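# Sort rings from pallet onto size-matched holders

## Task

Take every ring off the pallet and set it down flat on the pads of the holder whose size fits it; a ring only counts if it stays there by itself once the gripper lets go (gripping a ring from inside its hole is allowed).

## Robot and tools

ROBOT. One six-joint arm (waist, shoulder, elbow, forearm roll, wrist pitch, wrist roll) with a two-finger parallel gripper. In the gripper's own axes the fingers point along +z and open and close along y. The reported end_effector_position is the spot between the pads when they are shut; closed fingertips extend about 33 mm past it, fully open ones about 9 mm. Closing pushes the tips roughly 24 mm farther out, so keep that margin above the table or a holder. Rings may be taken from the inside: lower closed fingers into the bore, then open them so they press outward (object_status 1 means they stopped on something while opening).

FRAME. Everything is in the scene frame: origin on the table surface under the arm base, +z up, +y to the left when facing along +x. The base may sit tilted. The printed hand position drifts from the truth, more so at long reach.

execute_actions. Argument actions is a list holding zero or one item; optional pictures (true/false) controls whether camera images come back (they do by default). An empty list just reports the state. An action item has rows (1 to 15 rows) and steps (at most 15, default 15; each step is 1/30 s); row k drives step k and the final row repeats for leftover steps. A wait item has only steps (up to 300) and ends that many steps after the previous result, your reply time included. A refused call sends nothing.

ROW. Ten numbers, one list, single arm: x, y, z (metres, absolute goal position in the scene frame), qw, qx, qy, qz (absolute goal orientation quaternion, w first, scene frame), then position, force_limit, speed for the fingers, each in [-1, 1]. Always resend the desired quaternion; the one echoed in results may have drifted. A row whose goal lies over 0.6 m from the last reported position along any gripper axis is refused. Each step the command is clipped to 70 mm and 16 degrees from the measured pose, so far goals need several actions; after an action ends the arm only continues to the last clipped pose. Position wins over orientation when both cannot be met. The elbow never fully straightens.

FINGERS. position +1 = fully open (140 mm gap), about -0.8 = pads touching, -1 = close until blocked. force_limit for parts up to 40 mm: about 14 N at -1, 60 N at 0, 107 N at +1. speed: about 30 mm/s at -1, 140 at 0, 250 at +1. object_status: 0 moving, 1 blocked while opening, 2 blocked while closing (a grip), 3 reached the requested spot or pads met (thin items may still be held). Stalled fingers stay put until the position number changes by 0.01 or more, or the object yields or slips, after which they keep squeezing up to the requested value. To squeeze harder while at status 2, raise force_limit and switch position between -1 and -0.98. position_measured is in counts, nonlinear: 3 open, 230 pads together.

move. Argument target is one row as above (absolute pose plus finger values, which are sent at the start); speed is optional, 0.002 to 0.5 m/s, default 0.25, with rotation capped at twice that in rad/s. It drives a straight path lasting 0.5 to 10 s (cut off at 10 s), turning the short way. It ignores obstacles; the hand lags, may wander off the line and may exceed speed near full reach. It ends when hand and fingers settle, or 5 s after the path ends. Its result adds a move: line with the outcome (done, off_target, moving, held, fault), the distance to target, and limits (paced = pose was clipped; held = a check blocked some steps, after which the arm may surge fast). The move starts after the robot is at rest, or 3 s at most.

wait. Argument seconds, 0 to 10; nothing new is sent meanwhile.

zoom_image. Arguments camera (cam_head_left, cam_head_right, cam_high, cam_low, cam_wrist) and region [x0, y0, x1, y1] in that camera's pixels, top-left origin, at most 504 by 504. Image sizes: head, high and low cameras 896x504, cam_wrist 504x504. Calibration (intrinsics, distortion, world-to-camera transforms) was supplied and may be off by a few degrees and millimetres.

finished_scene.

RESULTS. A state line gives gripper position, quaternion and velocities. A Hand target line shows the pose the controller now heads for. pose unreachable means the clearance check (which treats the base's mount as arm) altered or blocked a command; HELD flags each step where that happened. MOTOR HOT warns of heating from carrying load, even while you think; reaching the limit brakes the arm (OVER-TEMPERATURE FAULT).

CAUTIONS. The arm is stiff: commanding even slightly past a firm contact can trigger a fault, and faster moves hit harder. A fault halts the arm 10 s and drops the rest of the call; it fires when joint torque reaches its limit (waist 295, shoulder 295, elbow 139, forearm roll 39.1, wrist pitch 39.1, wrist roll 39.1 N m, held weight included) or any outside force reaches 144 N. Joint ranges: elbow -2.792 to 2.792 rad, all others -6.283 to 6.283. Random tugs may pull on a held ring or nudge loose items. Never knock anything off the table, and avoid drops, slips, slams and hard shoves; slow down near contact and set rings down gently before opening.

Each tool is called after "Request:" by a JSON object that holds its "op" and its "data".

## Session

Request:
{"op": "execute_actions", "data": {"actions": []}}

Scene clock: 0.00 s of 9600.00 s.
end_effector_position=(+0.5496, -0.2103, +0.3454) position_measured=3 object_status=3 end_effector_quat_wxyz=(-0.044, +0.996, +0.051, +0.052) end_effector_velocity=(-0.001, -0.000, -0.000) end_effector_angular_velocity=(+0.001, +0.001, +0.000)
Joint positions: [-0.538  0.032  1.756  0.139  1.309  0.933]
Joint velocities: [-0.001  0.     0.    -0.     0.001 -0.001]
Hand target: +0.550, -0.210, +0.345; -0.044, +0.996, +0.051, +0.052
camera_calibration (this result's frames):
cam_wrist: T_world_to_cam=[[0.212079, -0.973812, -0.0819293, -0.29518], [-0.953716, -0.224532, 0.200027, 0.405034], [-0.213184, 0.0357159, -0.976359, 0.646307], [0, 0, 0, 1]] pos_world=[0.586671, -0.219591, 0.525827]

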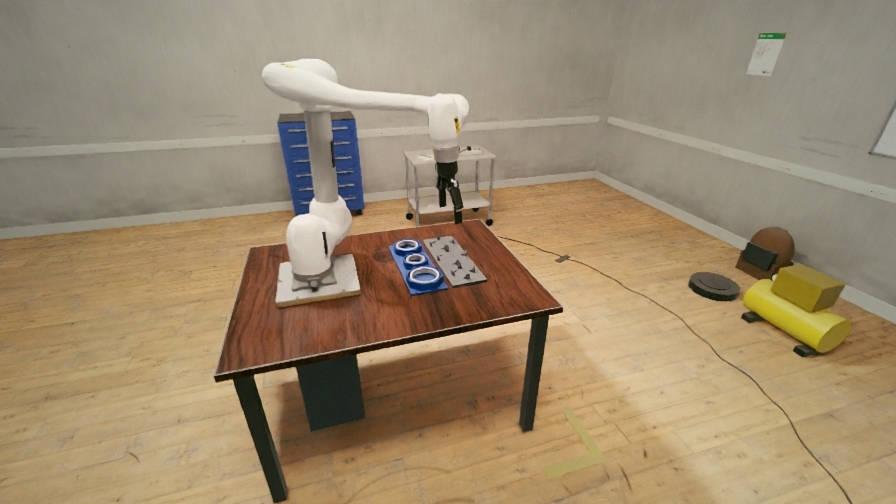

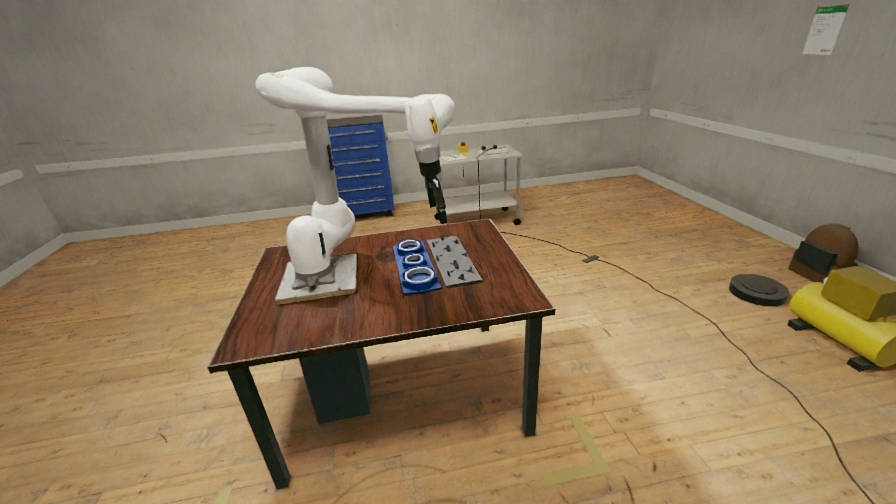

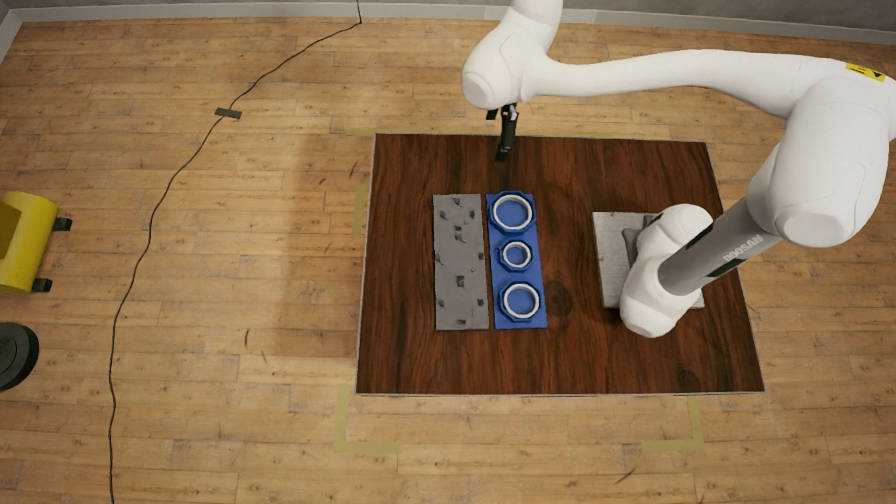

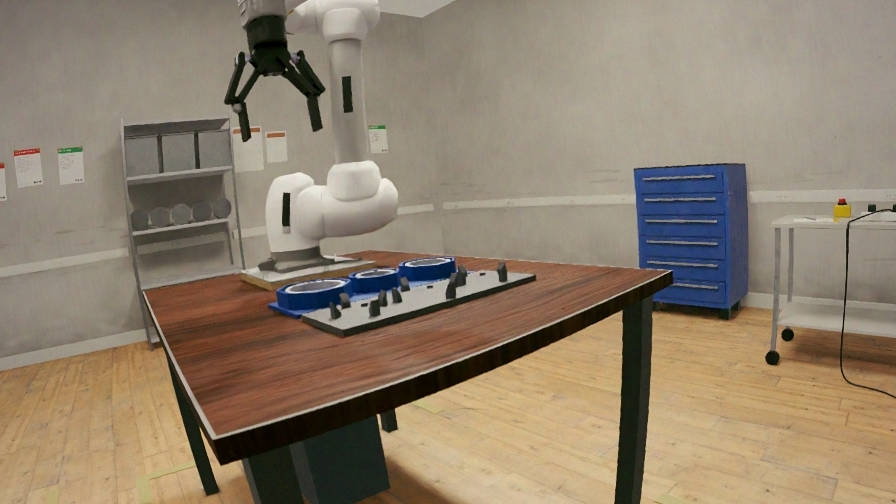

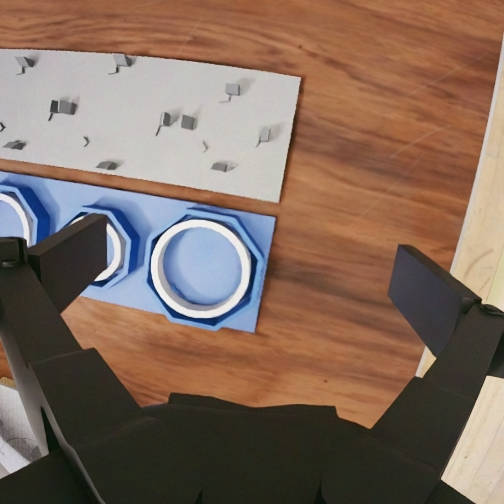

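Request:
{"op": "zoom_image", "data": {"camera": "cam_high", "region": [420,180,570,340]}}

Request:
{"op": "zoom_image", "data": {"camera": "cam_low", "region": [260,240,550,340]}}

Region (420, 180, 570, 340) of cam_high's 896x504 image, scaled by 3.150, with more detail than that image has; it fills the left 472 columns of this view, and the rest is white.

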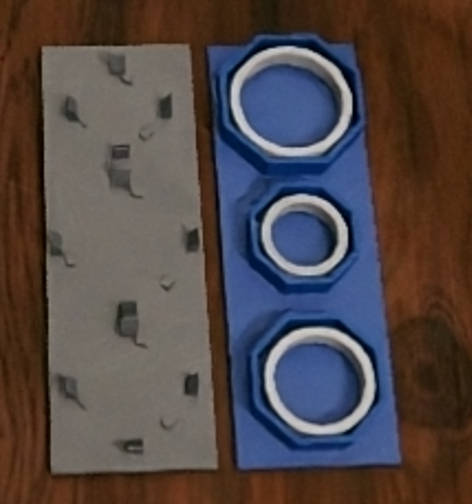

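Region (260, 240, 550, 340) of cam_low's 896x504 image, scaled by 1.738, with more detail than that image has; it fills the top 174 rows of this view, and the rest is white.

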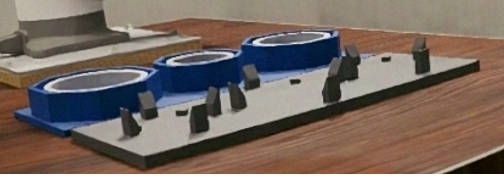

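Request:
{"op": "move", "data": {"target": [0.456,-0.135,0.10,0,0.7071,0.7071,0,0.1,0,0], "speed": 0.4}}

Scene clock: 12.37 s of 9600.00 s.
end_effector_position=(+0.4559, -0.1348, +0.1002) position_measured=117 object_status=3 end_effector_quat_wxyz=(+0.000, +0.707, +0.707, +0.000) end_effector_velocity=(-0.001, +0.000, -0.001) end_effector_angular_velocity=(+0.001, +0.000, +0.005)
Joint positions: [-0.398  0.073  2.201  0.005  0.862 -0.367]
Joint velocities: [-0.001 -0.     0.003  0.001 -0.002 -0.006]
Hand target: +0.456, -0.135, +0.100; +0.000, +0.707, +0.707, +0.000
Off the commanded pose: 0.000 m, 0 deg.
After step 90, 7.00 s passed at rest.
move: done
camera_calibration (this result's frames):
cam_wrist: T_world_to_cam=[[0.994216, 0.10682, -0.0111151, -0.439864], [0.1049, -0.943711, 0.313696, -0.209334], [0.0230194, -0.313048, -0.949458, 0.226757], [0, 0, 0, 1]] pos_world=[0.454059, -0.0795793, 0.276075]

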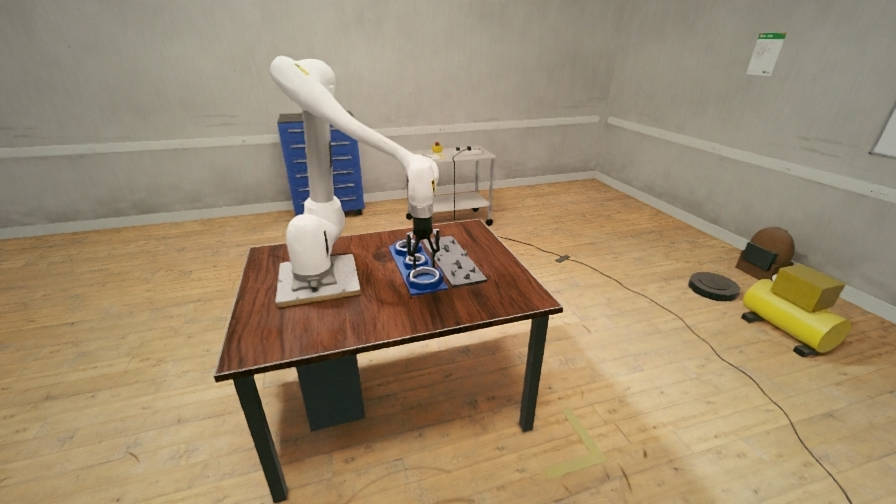

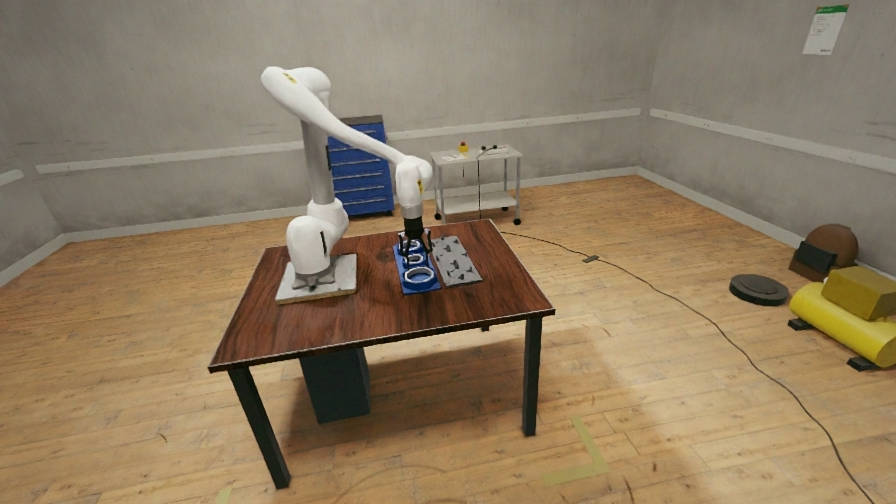

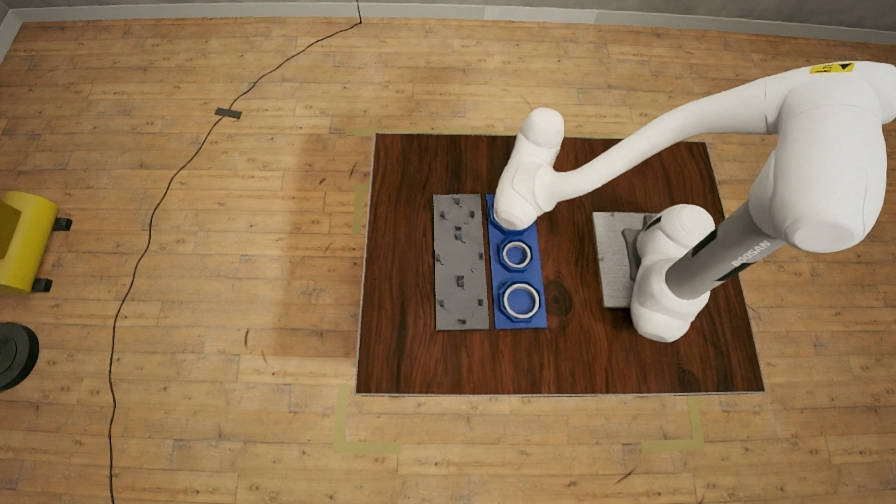

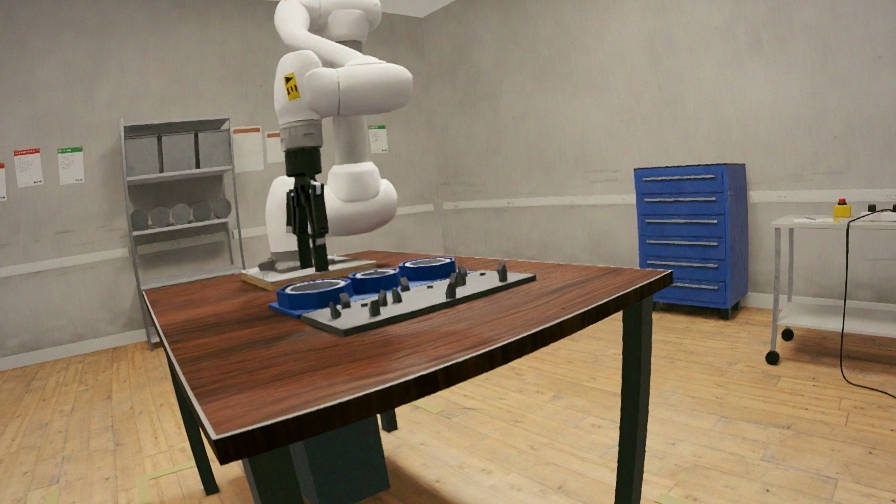

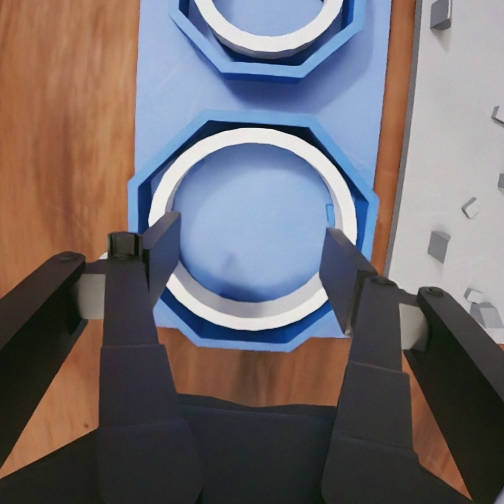

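Request:
{"op": "move", "data": {"target": [0.455,-0.137,0.043,0,0.7071,0.7071,0,0.2,0,0], "speed": 0.06}}

Request:
{"op": "move", "data": {"target": [0.455,-0.137,0.043,0,0.7071,0.7071,0,1,0,-0.7]}}

Request:
{"op": "move", "data": {"target": [0.455,-0.137,0.09,0,0.7071,0.7071,0,1,0,-0.7], "speed": 0.08}}

Scene clock: 19.63 s of 9600.00 s.
end_effector_position=(+0.4550, -0.1370, +0.0431) position_measured=104 object_status=3 end_effector_quat_wxyz=(-0.000, +0.707, +0.707, +0.000) end_effector_velocity=(-0.001, -0.000, -0.002) end_effector_angular_velocity=(+0.001, +0.002, -0.003)
Joint positions: [-0.403  0.153  2.248  0.006  0.734 -0.372]
Joint velocities: [-0.001  0.003  0.001  0.001 -0.003  0.001]
Hand target: +0.455, -0.137, +0.043; -0.000, +0.707, +0.707, +0.000
Off the commanded pose: 0.000 m, 0 deg.
After step 90, 2.97 s passed at rest.
move: done
camera_calibration (this result's frames):
cam_wrist: T_world_to_cam=[[0.994214, 0.106837, -0.0111795, -0.439303], [0.104938, -0.943719, 0.313659, -0.193355], [0.02296, -0.313017, -0.94947, 0.171957], [0, 0, 0, 1]] pos_world=[0.453104, -0.0817132, 0.219004]

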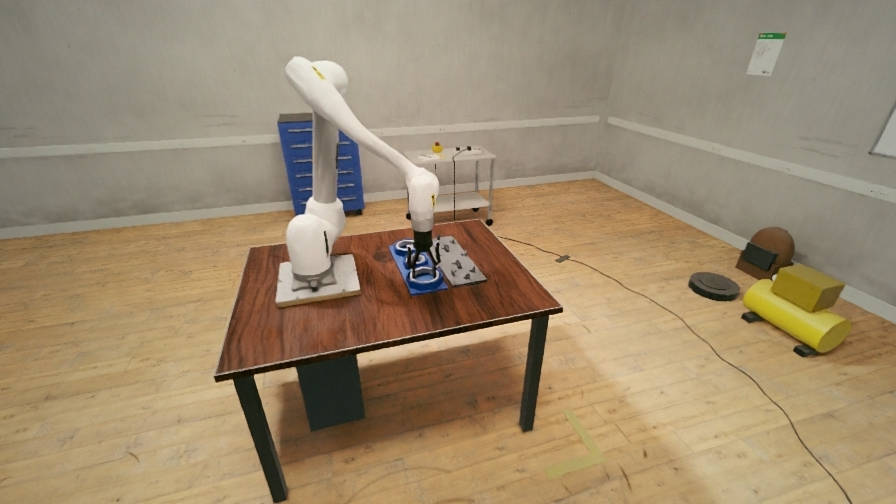

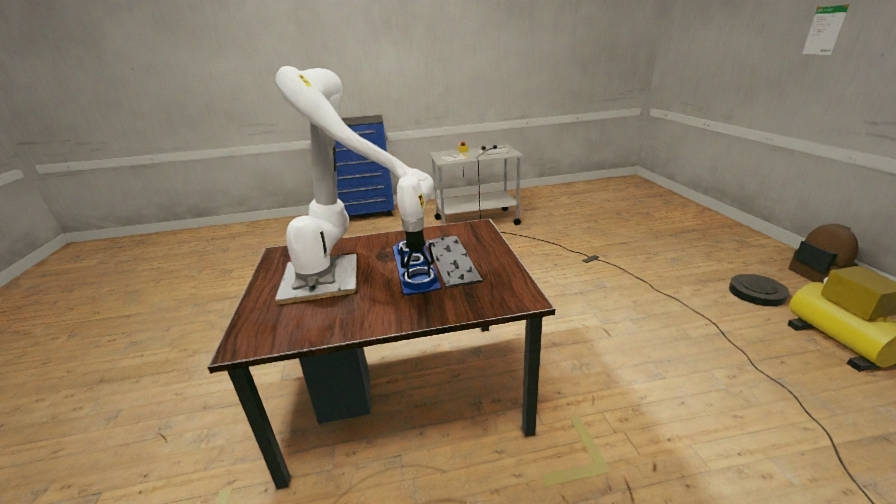

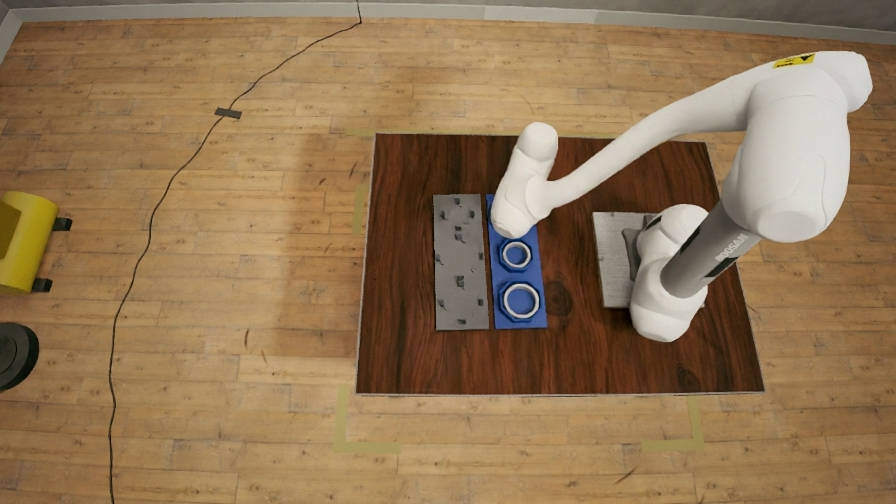

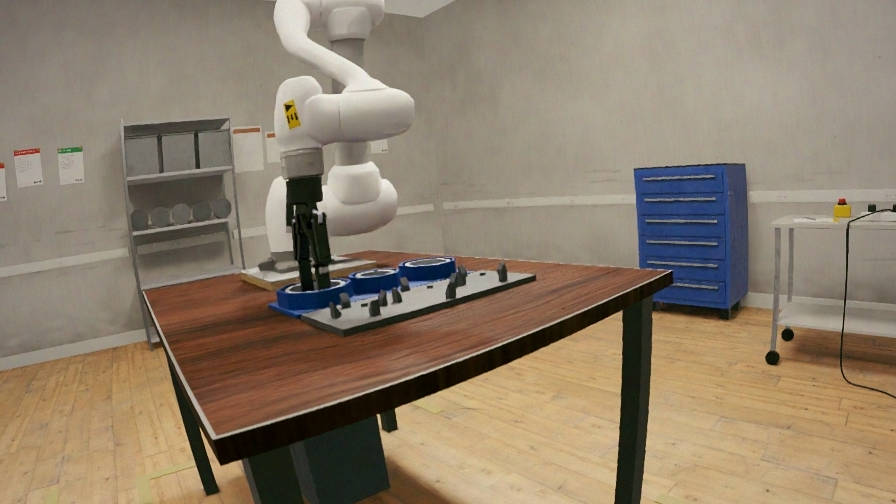

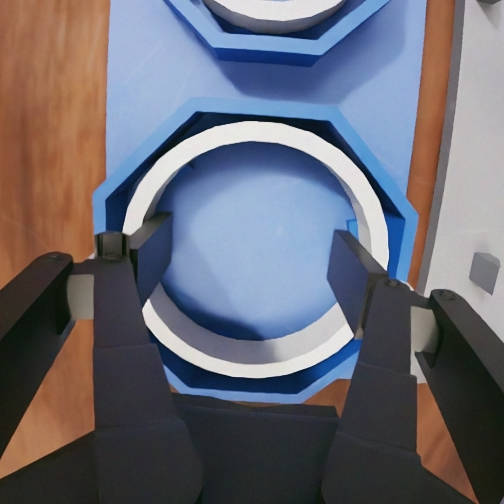

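Scene clock: 20.33 s of 9600.00 s.
end_effector_position=(+0.4550, -0.1370, +0.0430) position_measured=84 object_status=1 end_effector_quat_wxyz=(-0.000, +0.707, +0.707, -0.000) end_effector_velocity=(+0.000, -0.001, +0.000) end_effector_angular_velocity=(-0.002, -0.002, +0.000)
Joint positions: [-0.403  0.154  2.248  0.006  0.734 -0.372]
Joint velocities: [-0.    -0.001  0.    -0.001 -0.001  0.   ]
Hand target: +0.455, -0.137, +0.043; -0.000, +0.707, +0.707, +0.000
Off the commanded pose: 0.000 m, 0 deg.
move: done
camera_calibration (this result's frames):
cam_wrist: T_world_to_cam=[[0.994208, 0.106876, -0.0112803, -0.439274], [0.105007, -0.943714, 0.313652, -0.193353], [0.0228765, -0.31302, -0.949471, 0.171868], [0, 0, 0, 1]] pos_world=[0.453101, -0.0817236, 0.218874]

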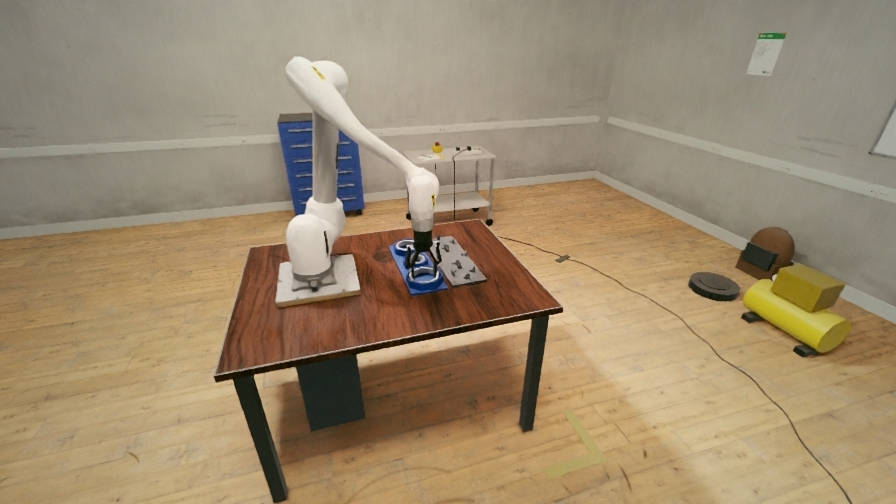

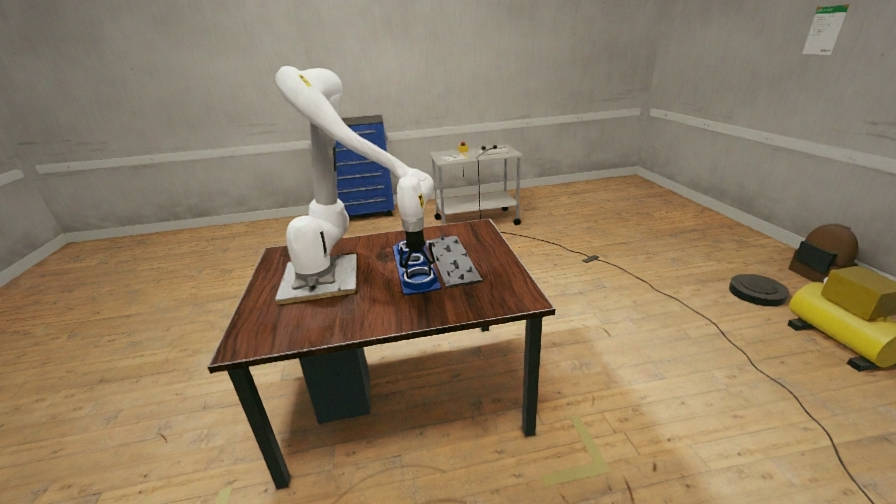

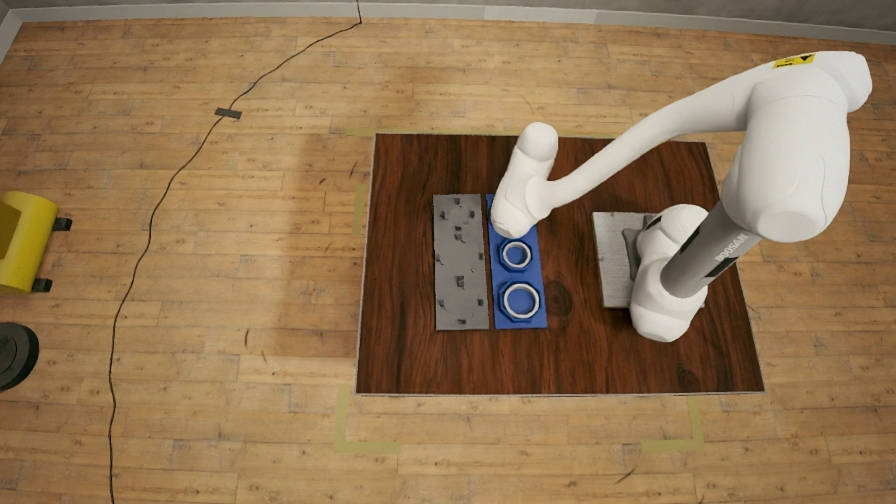

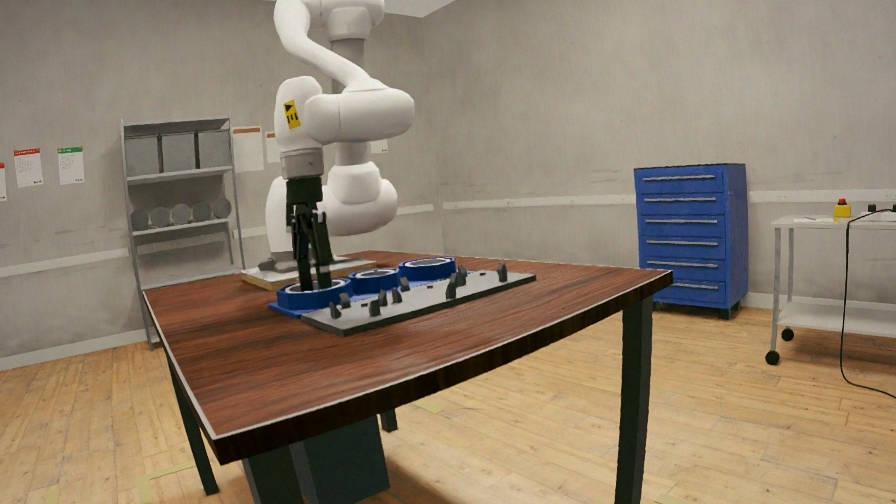

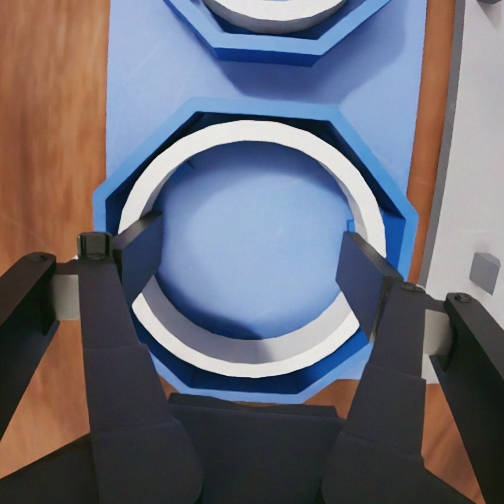

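Scene clock: 21.30 s of 9600.00 s.
end_effector_position=(+0.4550, -0.1370, +0.0899) position_measured=84 object_status=1 end_effector_quat_wxyz=(-0.000, +0.707, +0.707, -0.000) end_effector_velocity=(-0.000, +0.000, +0.001) end_effector_angular_velocity=(+0.001, -0.000, -0.001)
Joint positions: [-0.403  0.086  2.21   0.005  0.839 -0.372]
Joint velocities: [ 0.    -0.002 -0.     0.001  0.002  0.001]
Hand target: +0.455, -0.137, +0.090; +0.000, +0.707, +0.707, -0.000
Off the commanded pose: 0.000 m, 0 deg.
move: done
camera_calibration (this result's frames):
cam_wrist: T_world_to_cam=[[0.994223, 0.106739, -0.0112635, -0.438827], [0.10487, -0.943707, 0.31372, -0.208064], [0.0228567, -0.313089, -0.949449, 0.216407], [0, 0, 0, 1]] pos_world=[0.453165, -0.0817564, 0.265799]

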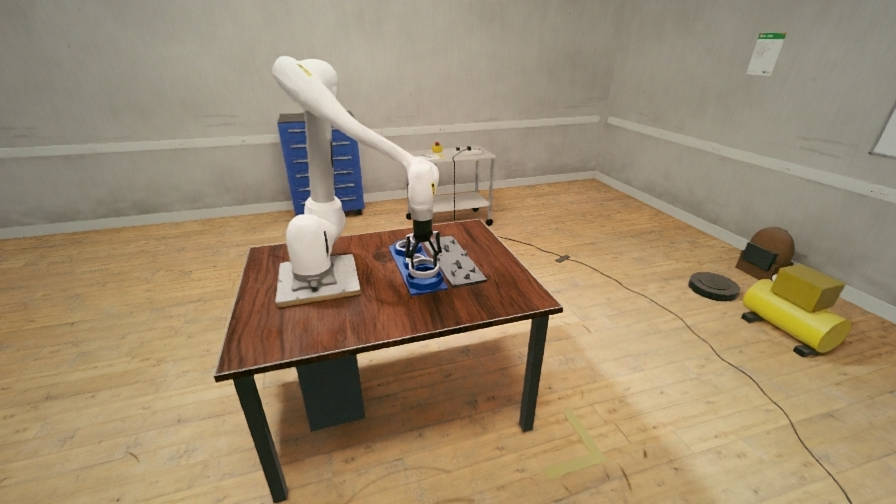

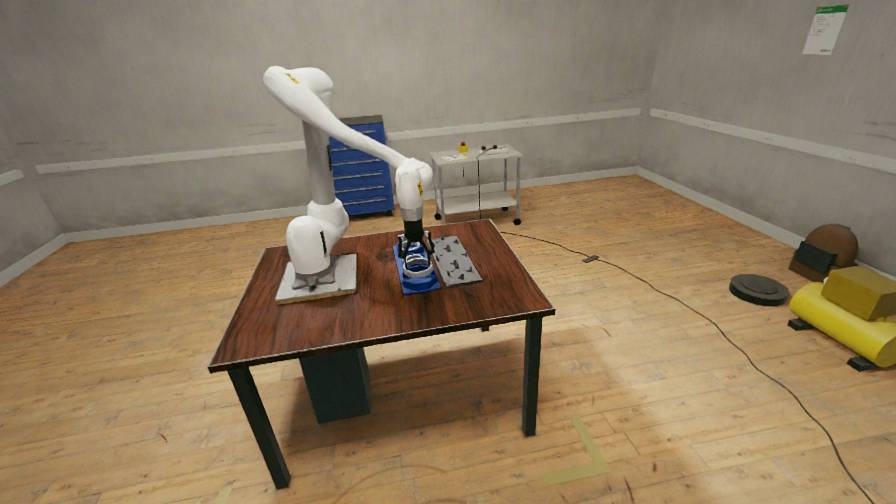

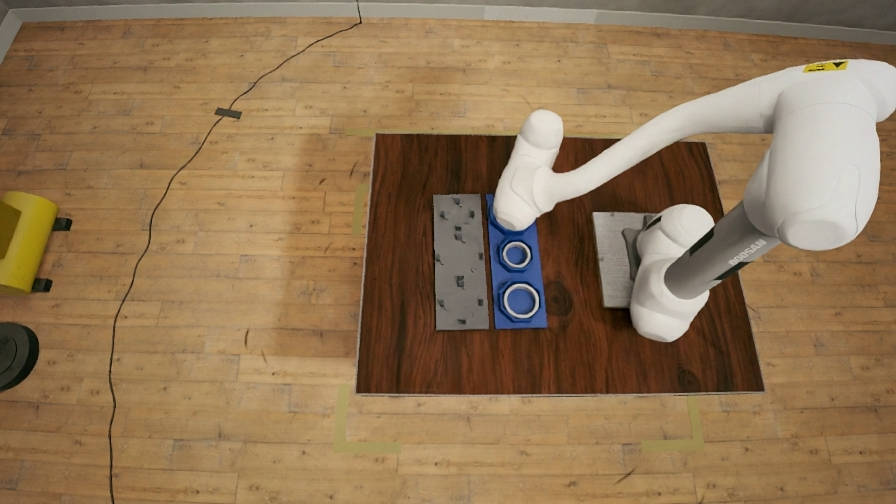

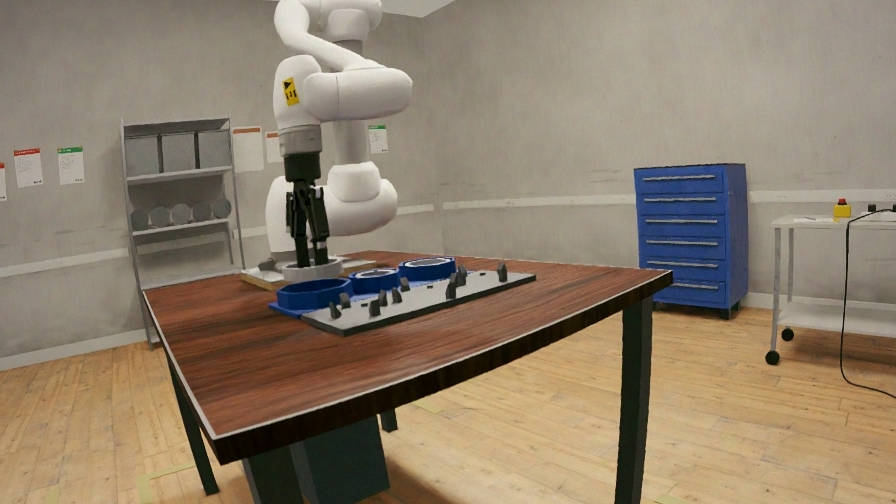

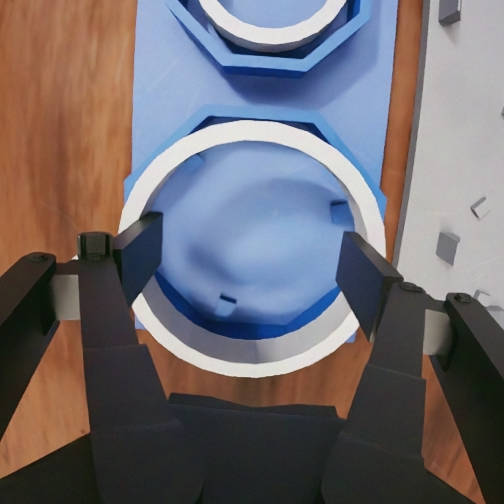

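Request:
{"op": "move", "data": {"target": [0.631,0.021,0.088,0,0.7071,0.7071,0,1,0,-0.7], "speed": 0.15}}

Scene clock: 27.93 s of 9600.00 s.
end_effector_position=(+0.6310, +0.0210, +0.0879) position_measured=84 object_status=1 end_effector_quat_wxyz=(+0.000, +0.707, +0.707, +0.000) end_effector_velocity=(+0.001, +0.001, +0.000) end_effector_angular_velocity=(-0.001, -0.001, +0.002)
Joint positions: [-0.057  0.307  1.928  0.002  0.899 -0.023]
Joint velocities: [ 0.002  0.001 -0.002 -0.001  0.     0.   ]
Hand target: +0.631, +0.021, +0.088; +0.000, +0.707, +0.707, +0.000
Off the commanded pose: 0.000 m, 0 deg.
After step 90, 1.60 s passed at rest.
move: done
camera_calibration (this result's frames):
cam_wrist: T_world_to_cam=[[0.994223, 0.106757, -0.0110761, -0.630669], [0.104828, -0.943698, 0.313758, -0.0767373], [0.0230436, -0.313107, -0.949438, 0.259833], [0, 0, 0, 1]] pos_world=[0.629082, 0.0762671, 0.263787]

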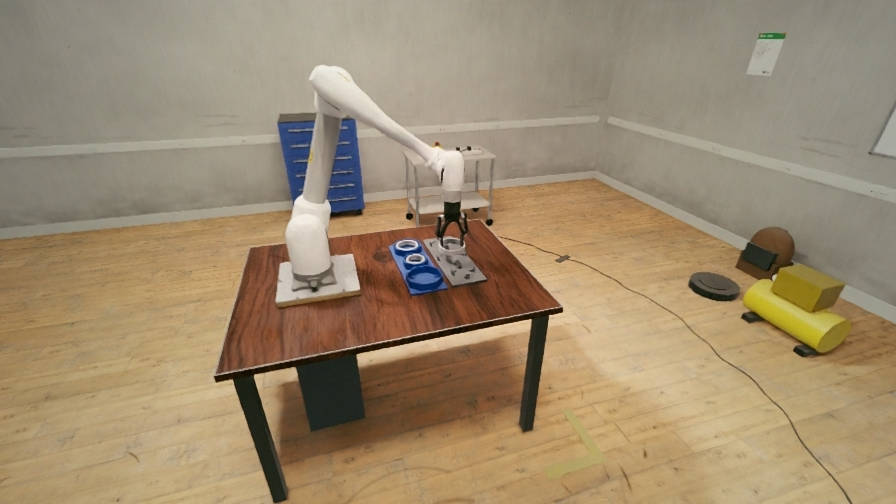

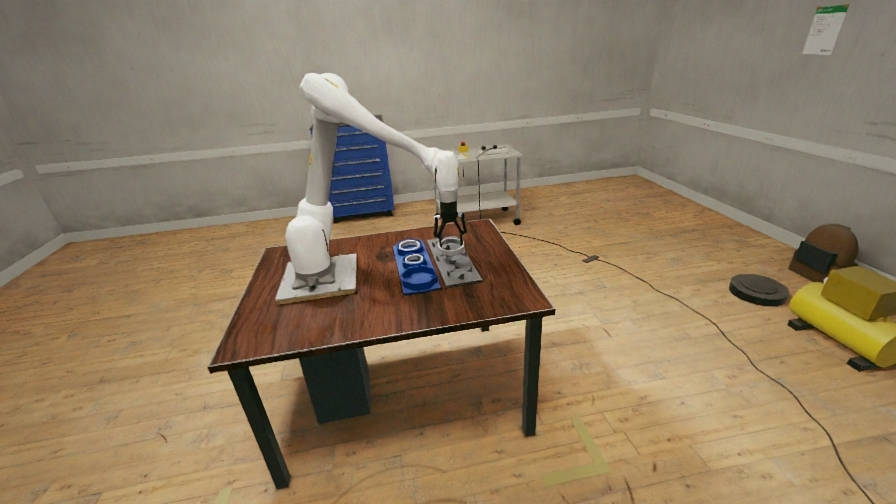

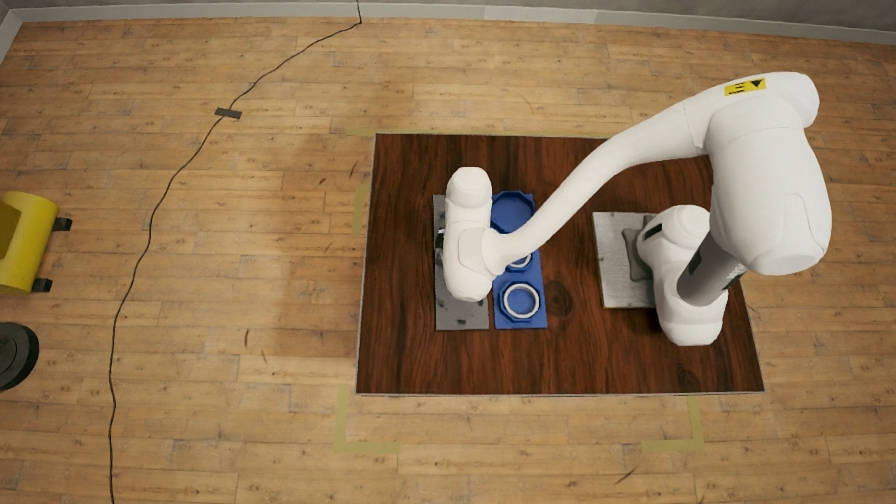

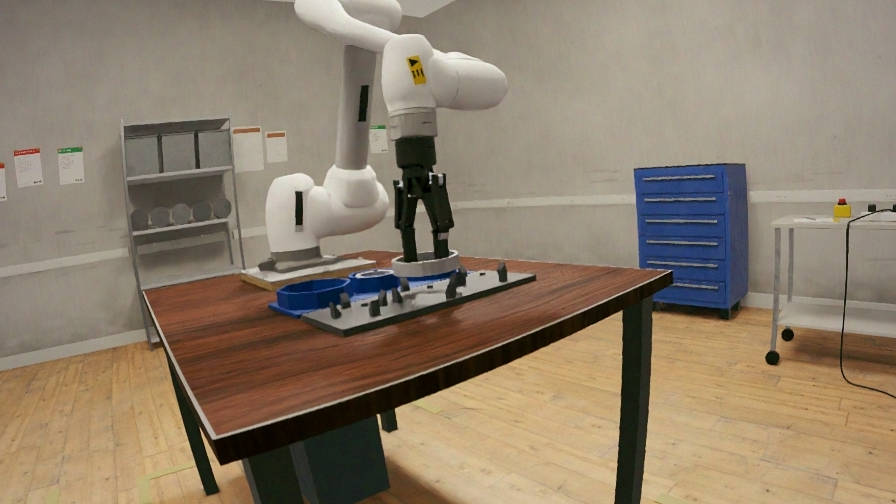

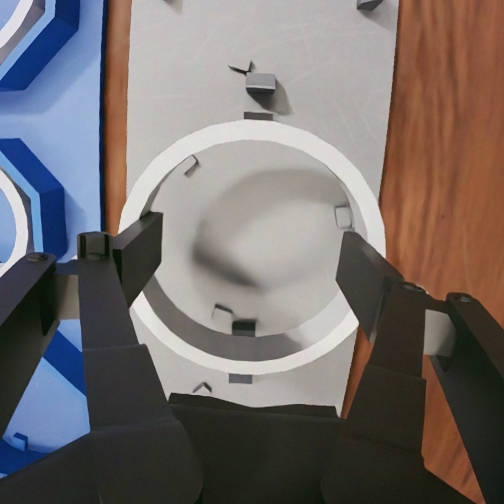

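Request:
{"op": "move", "data": {"target": [0.632,0.0155,0.064,0,0.7071,0.7071,0,1,0,-0.7], "speed": 0.03}}

Request:
{"op": "zoom_image", "data": {"camera": "cam_wrist", "region": [90,80,420,400]}}

Request:
{"op": "zoom_image", "data": {"camera": "cam_low", "region": [370,240,490,310]}}

Scene clock: 33.80 s of 9600.00 s.
end_effector_position=(+0.6320, +0.0155, +0.0641) position_measured=84 object_status=1 end_effector_quat_wxyz=(-0.000, +0.707, +0.707, +0.000) end_effector_velocity=(-0.001, -0.001, -0.000) end_effector_angular_velocity=(-0.001, +0.003, +0.000)
Joint positions: [-0.066  0.335  1.943  0.002  0.856 -0.032]
Joint velocities: [-0.001  0.001  0.    -0.002  0.002 -0.   ]
Hand target: +0.632, +0.016, +0.064; -0.000, +0.707, +0.707, +0.000
Off the commanded pose: 0.000 m, 0 deg.
After step 90, 1.77 s passed at rest.
move: done
camera_calibration (this result's frames):
cam_wrist: T_world_to_cam=[[0.994217, 0.106801, -0.0112085, -0.631346], [0.104913, -0.943715, 0.31368, -0.0745859], [0.0229239, -0.313042, -0.949463, 0.235563], [0, 0, 0, 1]] pos_world=[0.63012, 0.070782, 0.239978]

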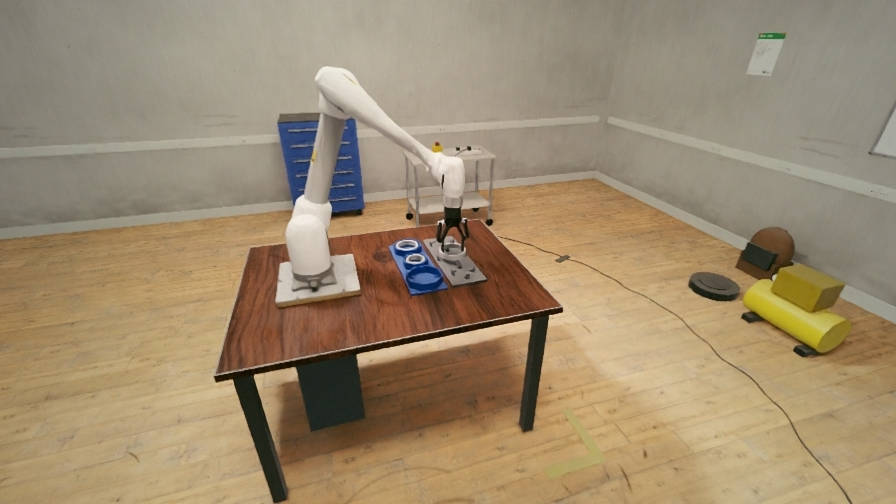

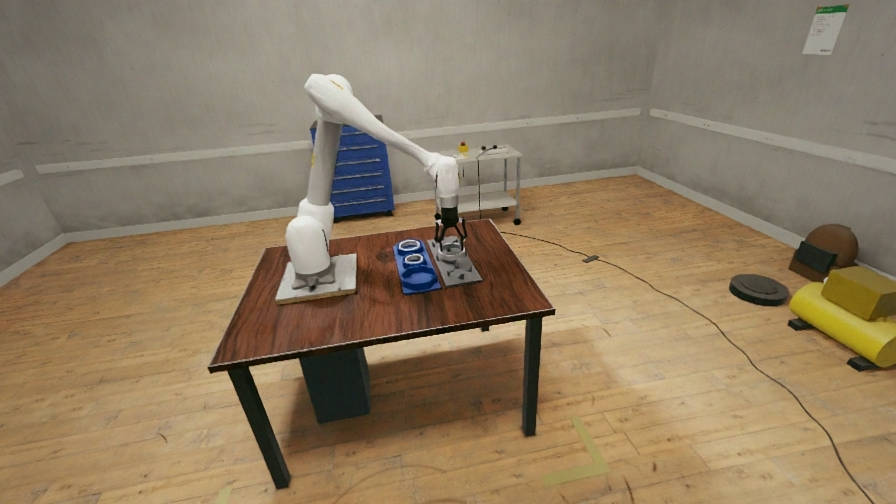

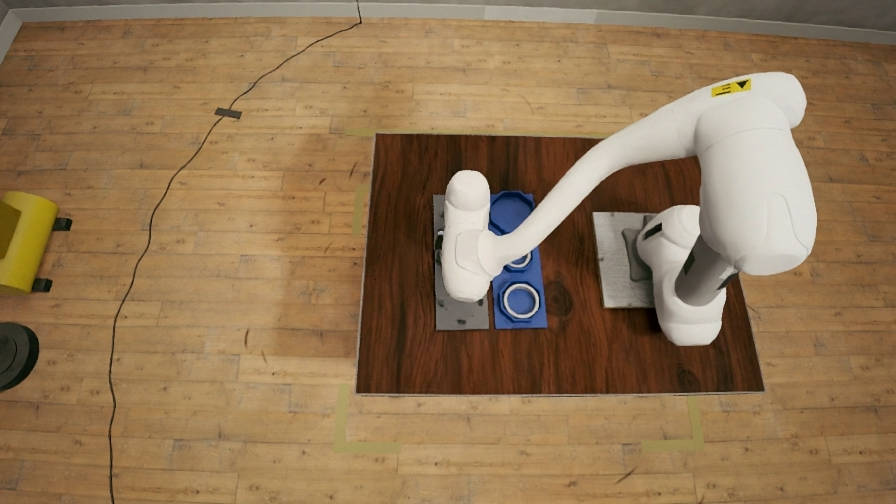

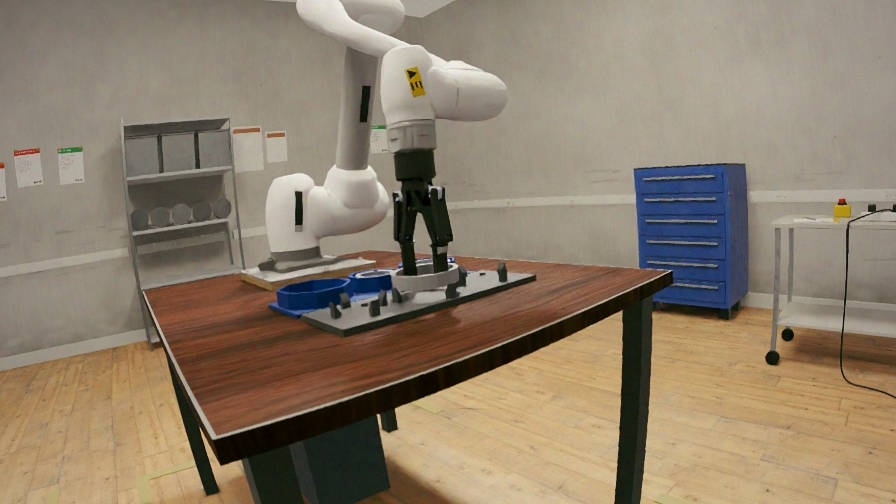

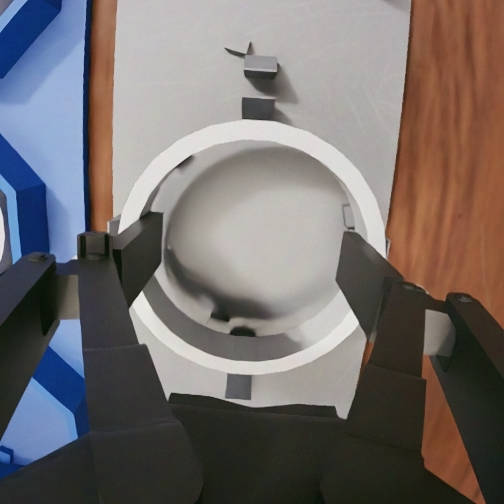

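Region (90, 80, 420, 400) of cam_wrist's 504x504 image, scaled by 1.527, with more detail than that image has; it fills the top 489 rows of this view, and the rest is white.

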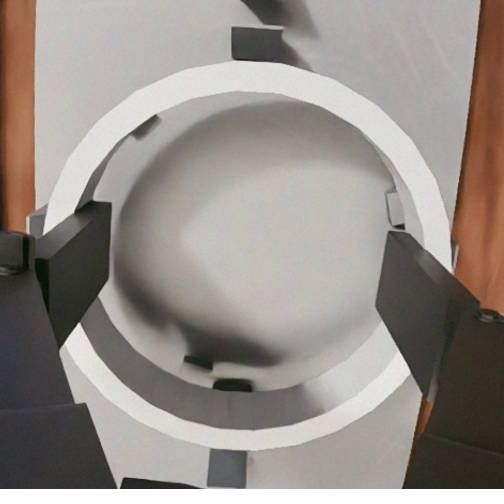

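Region (370, 240, 490, 310) of cam_low's 896x504 image, scaled by 4.200, with more detail than that image has; it fills the top 294 rows of this view, and the rest is white.

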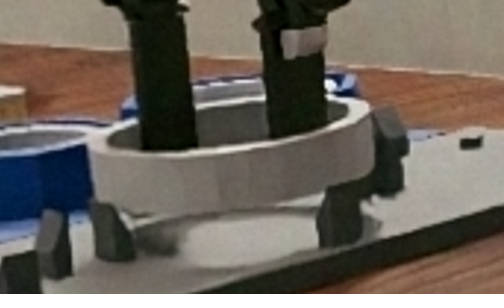

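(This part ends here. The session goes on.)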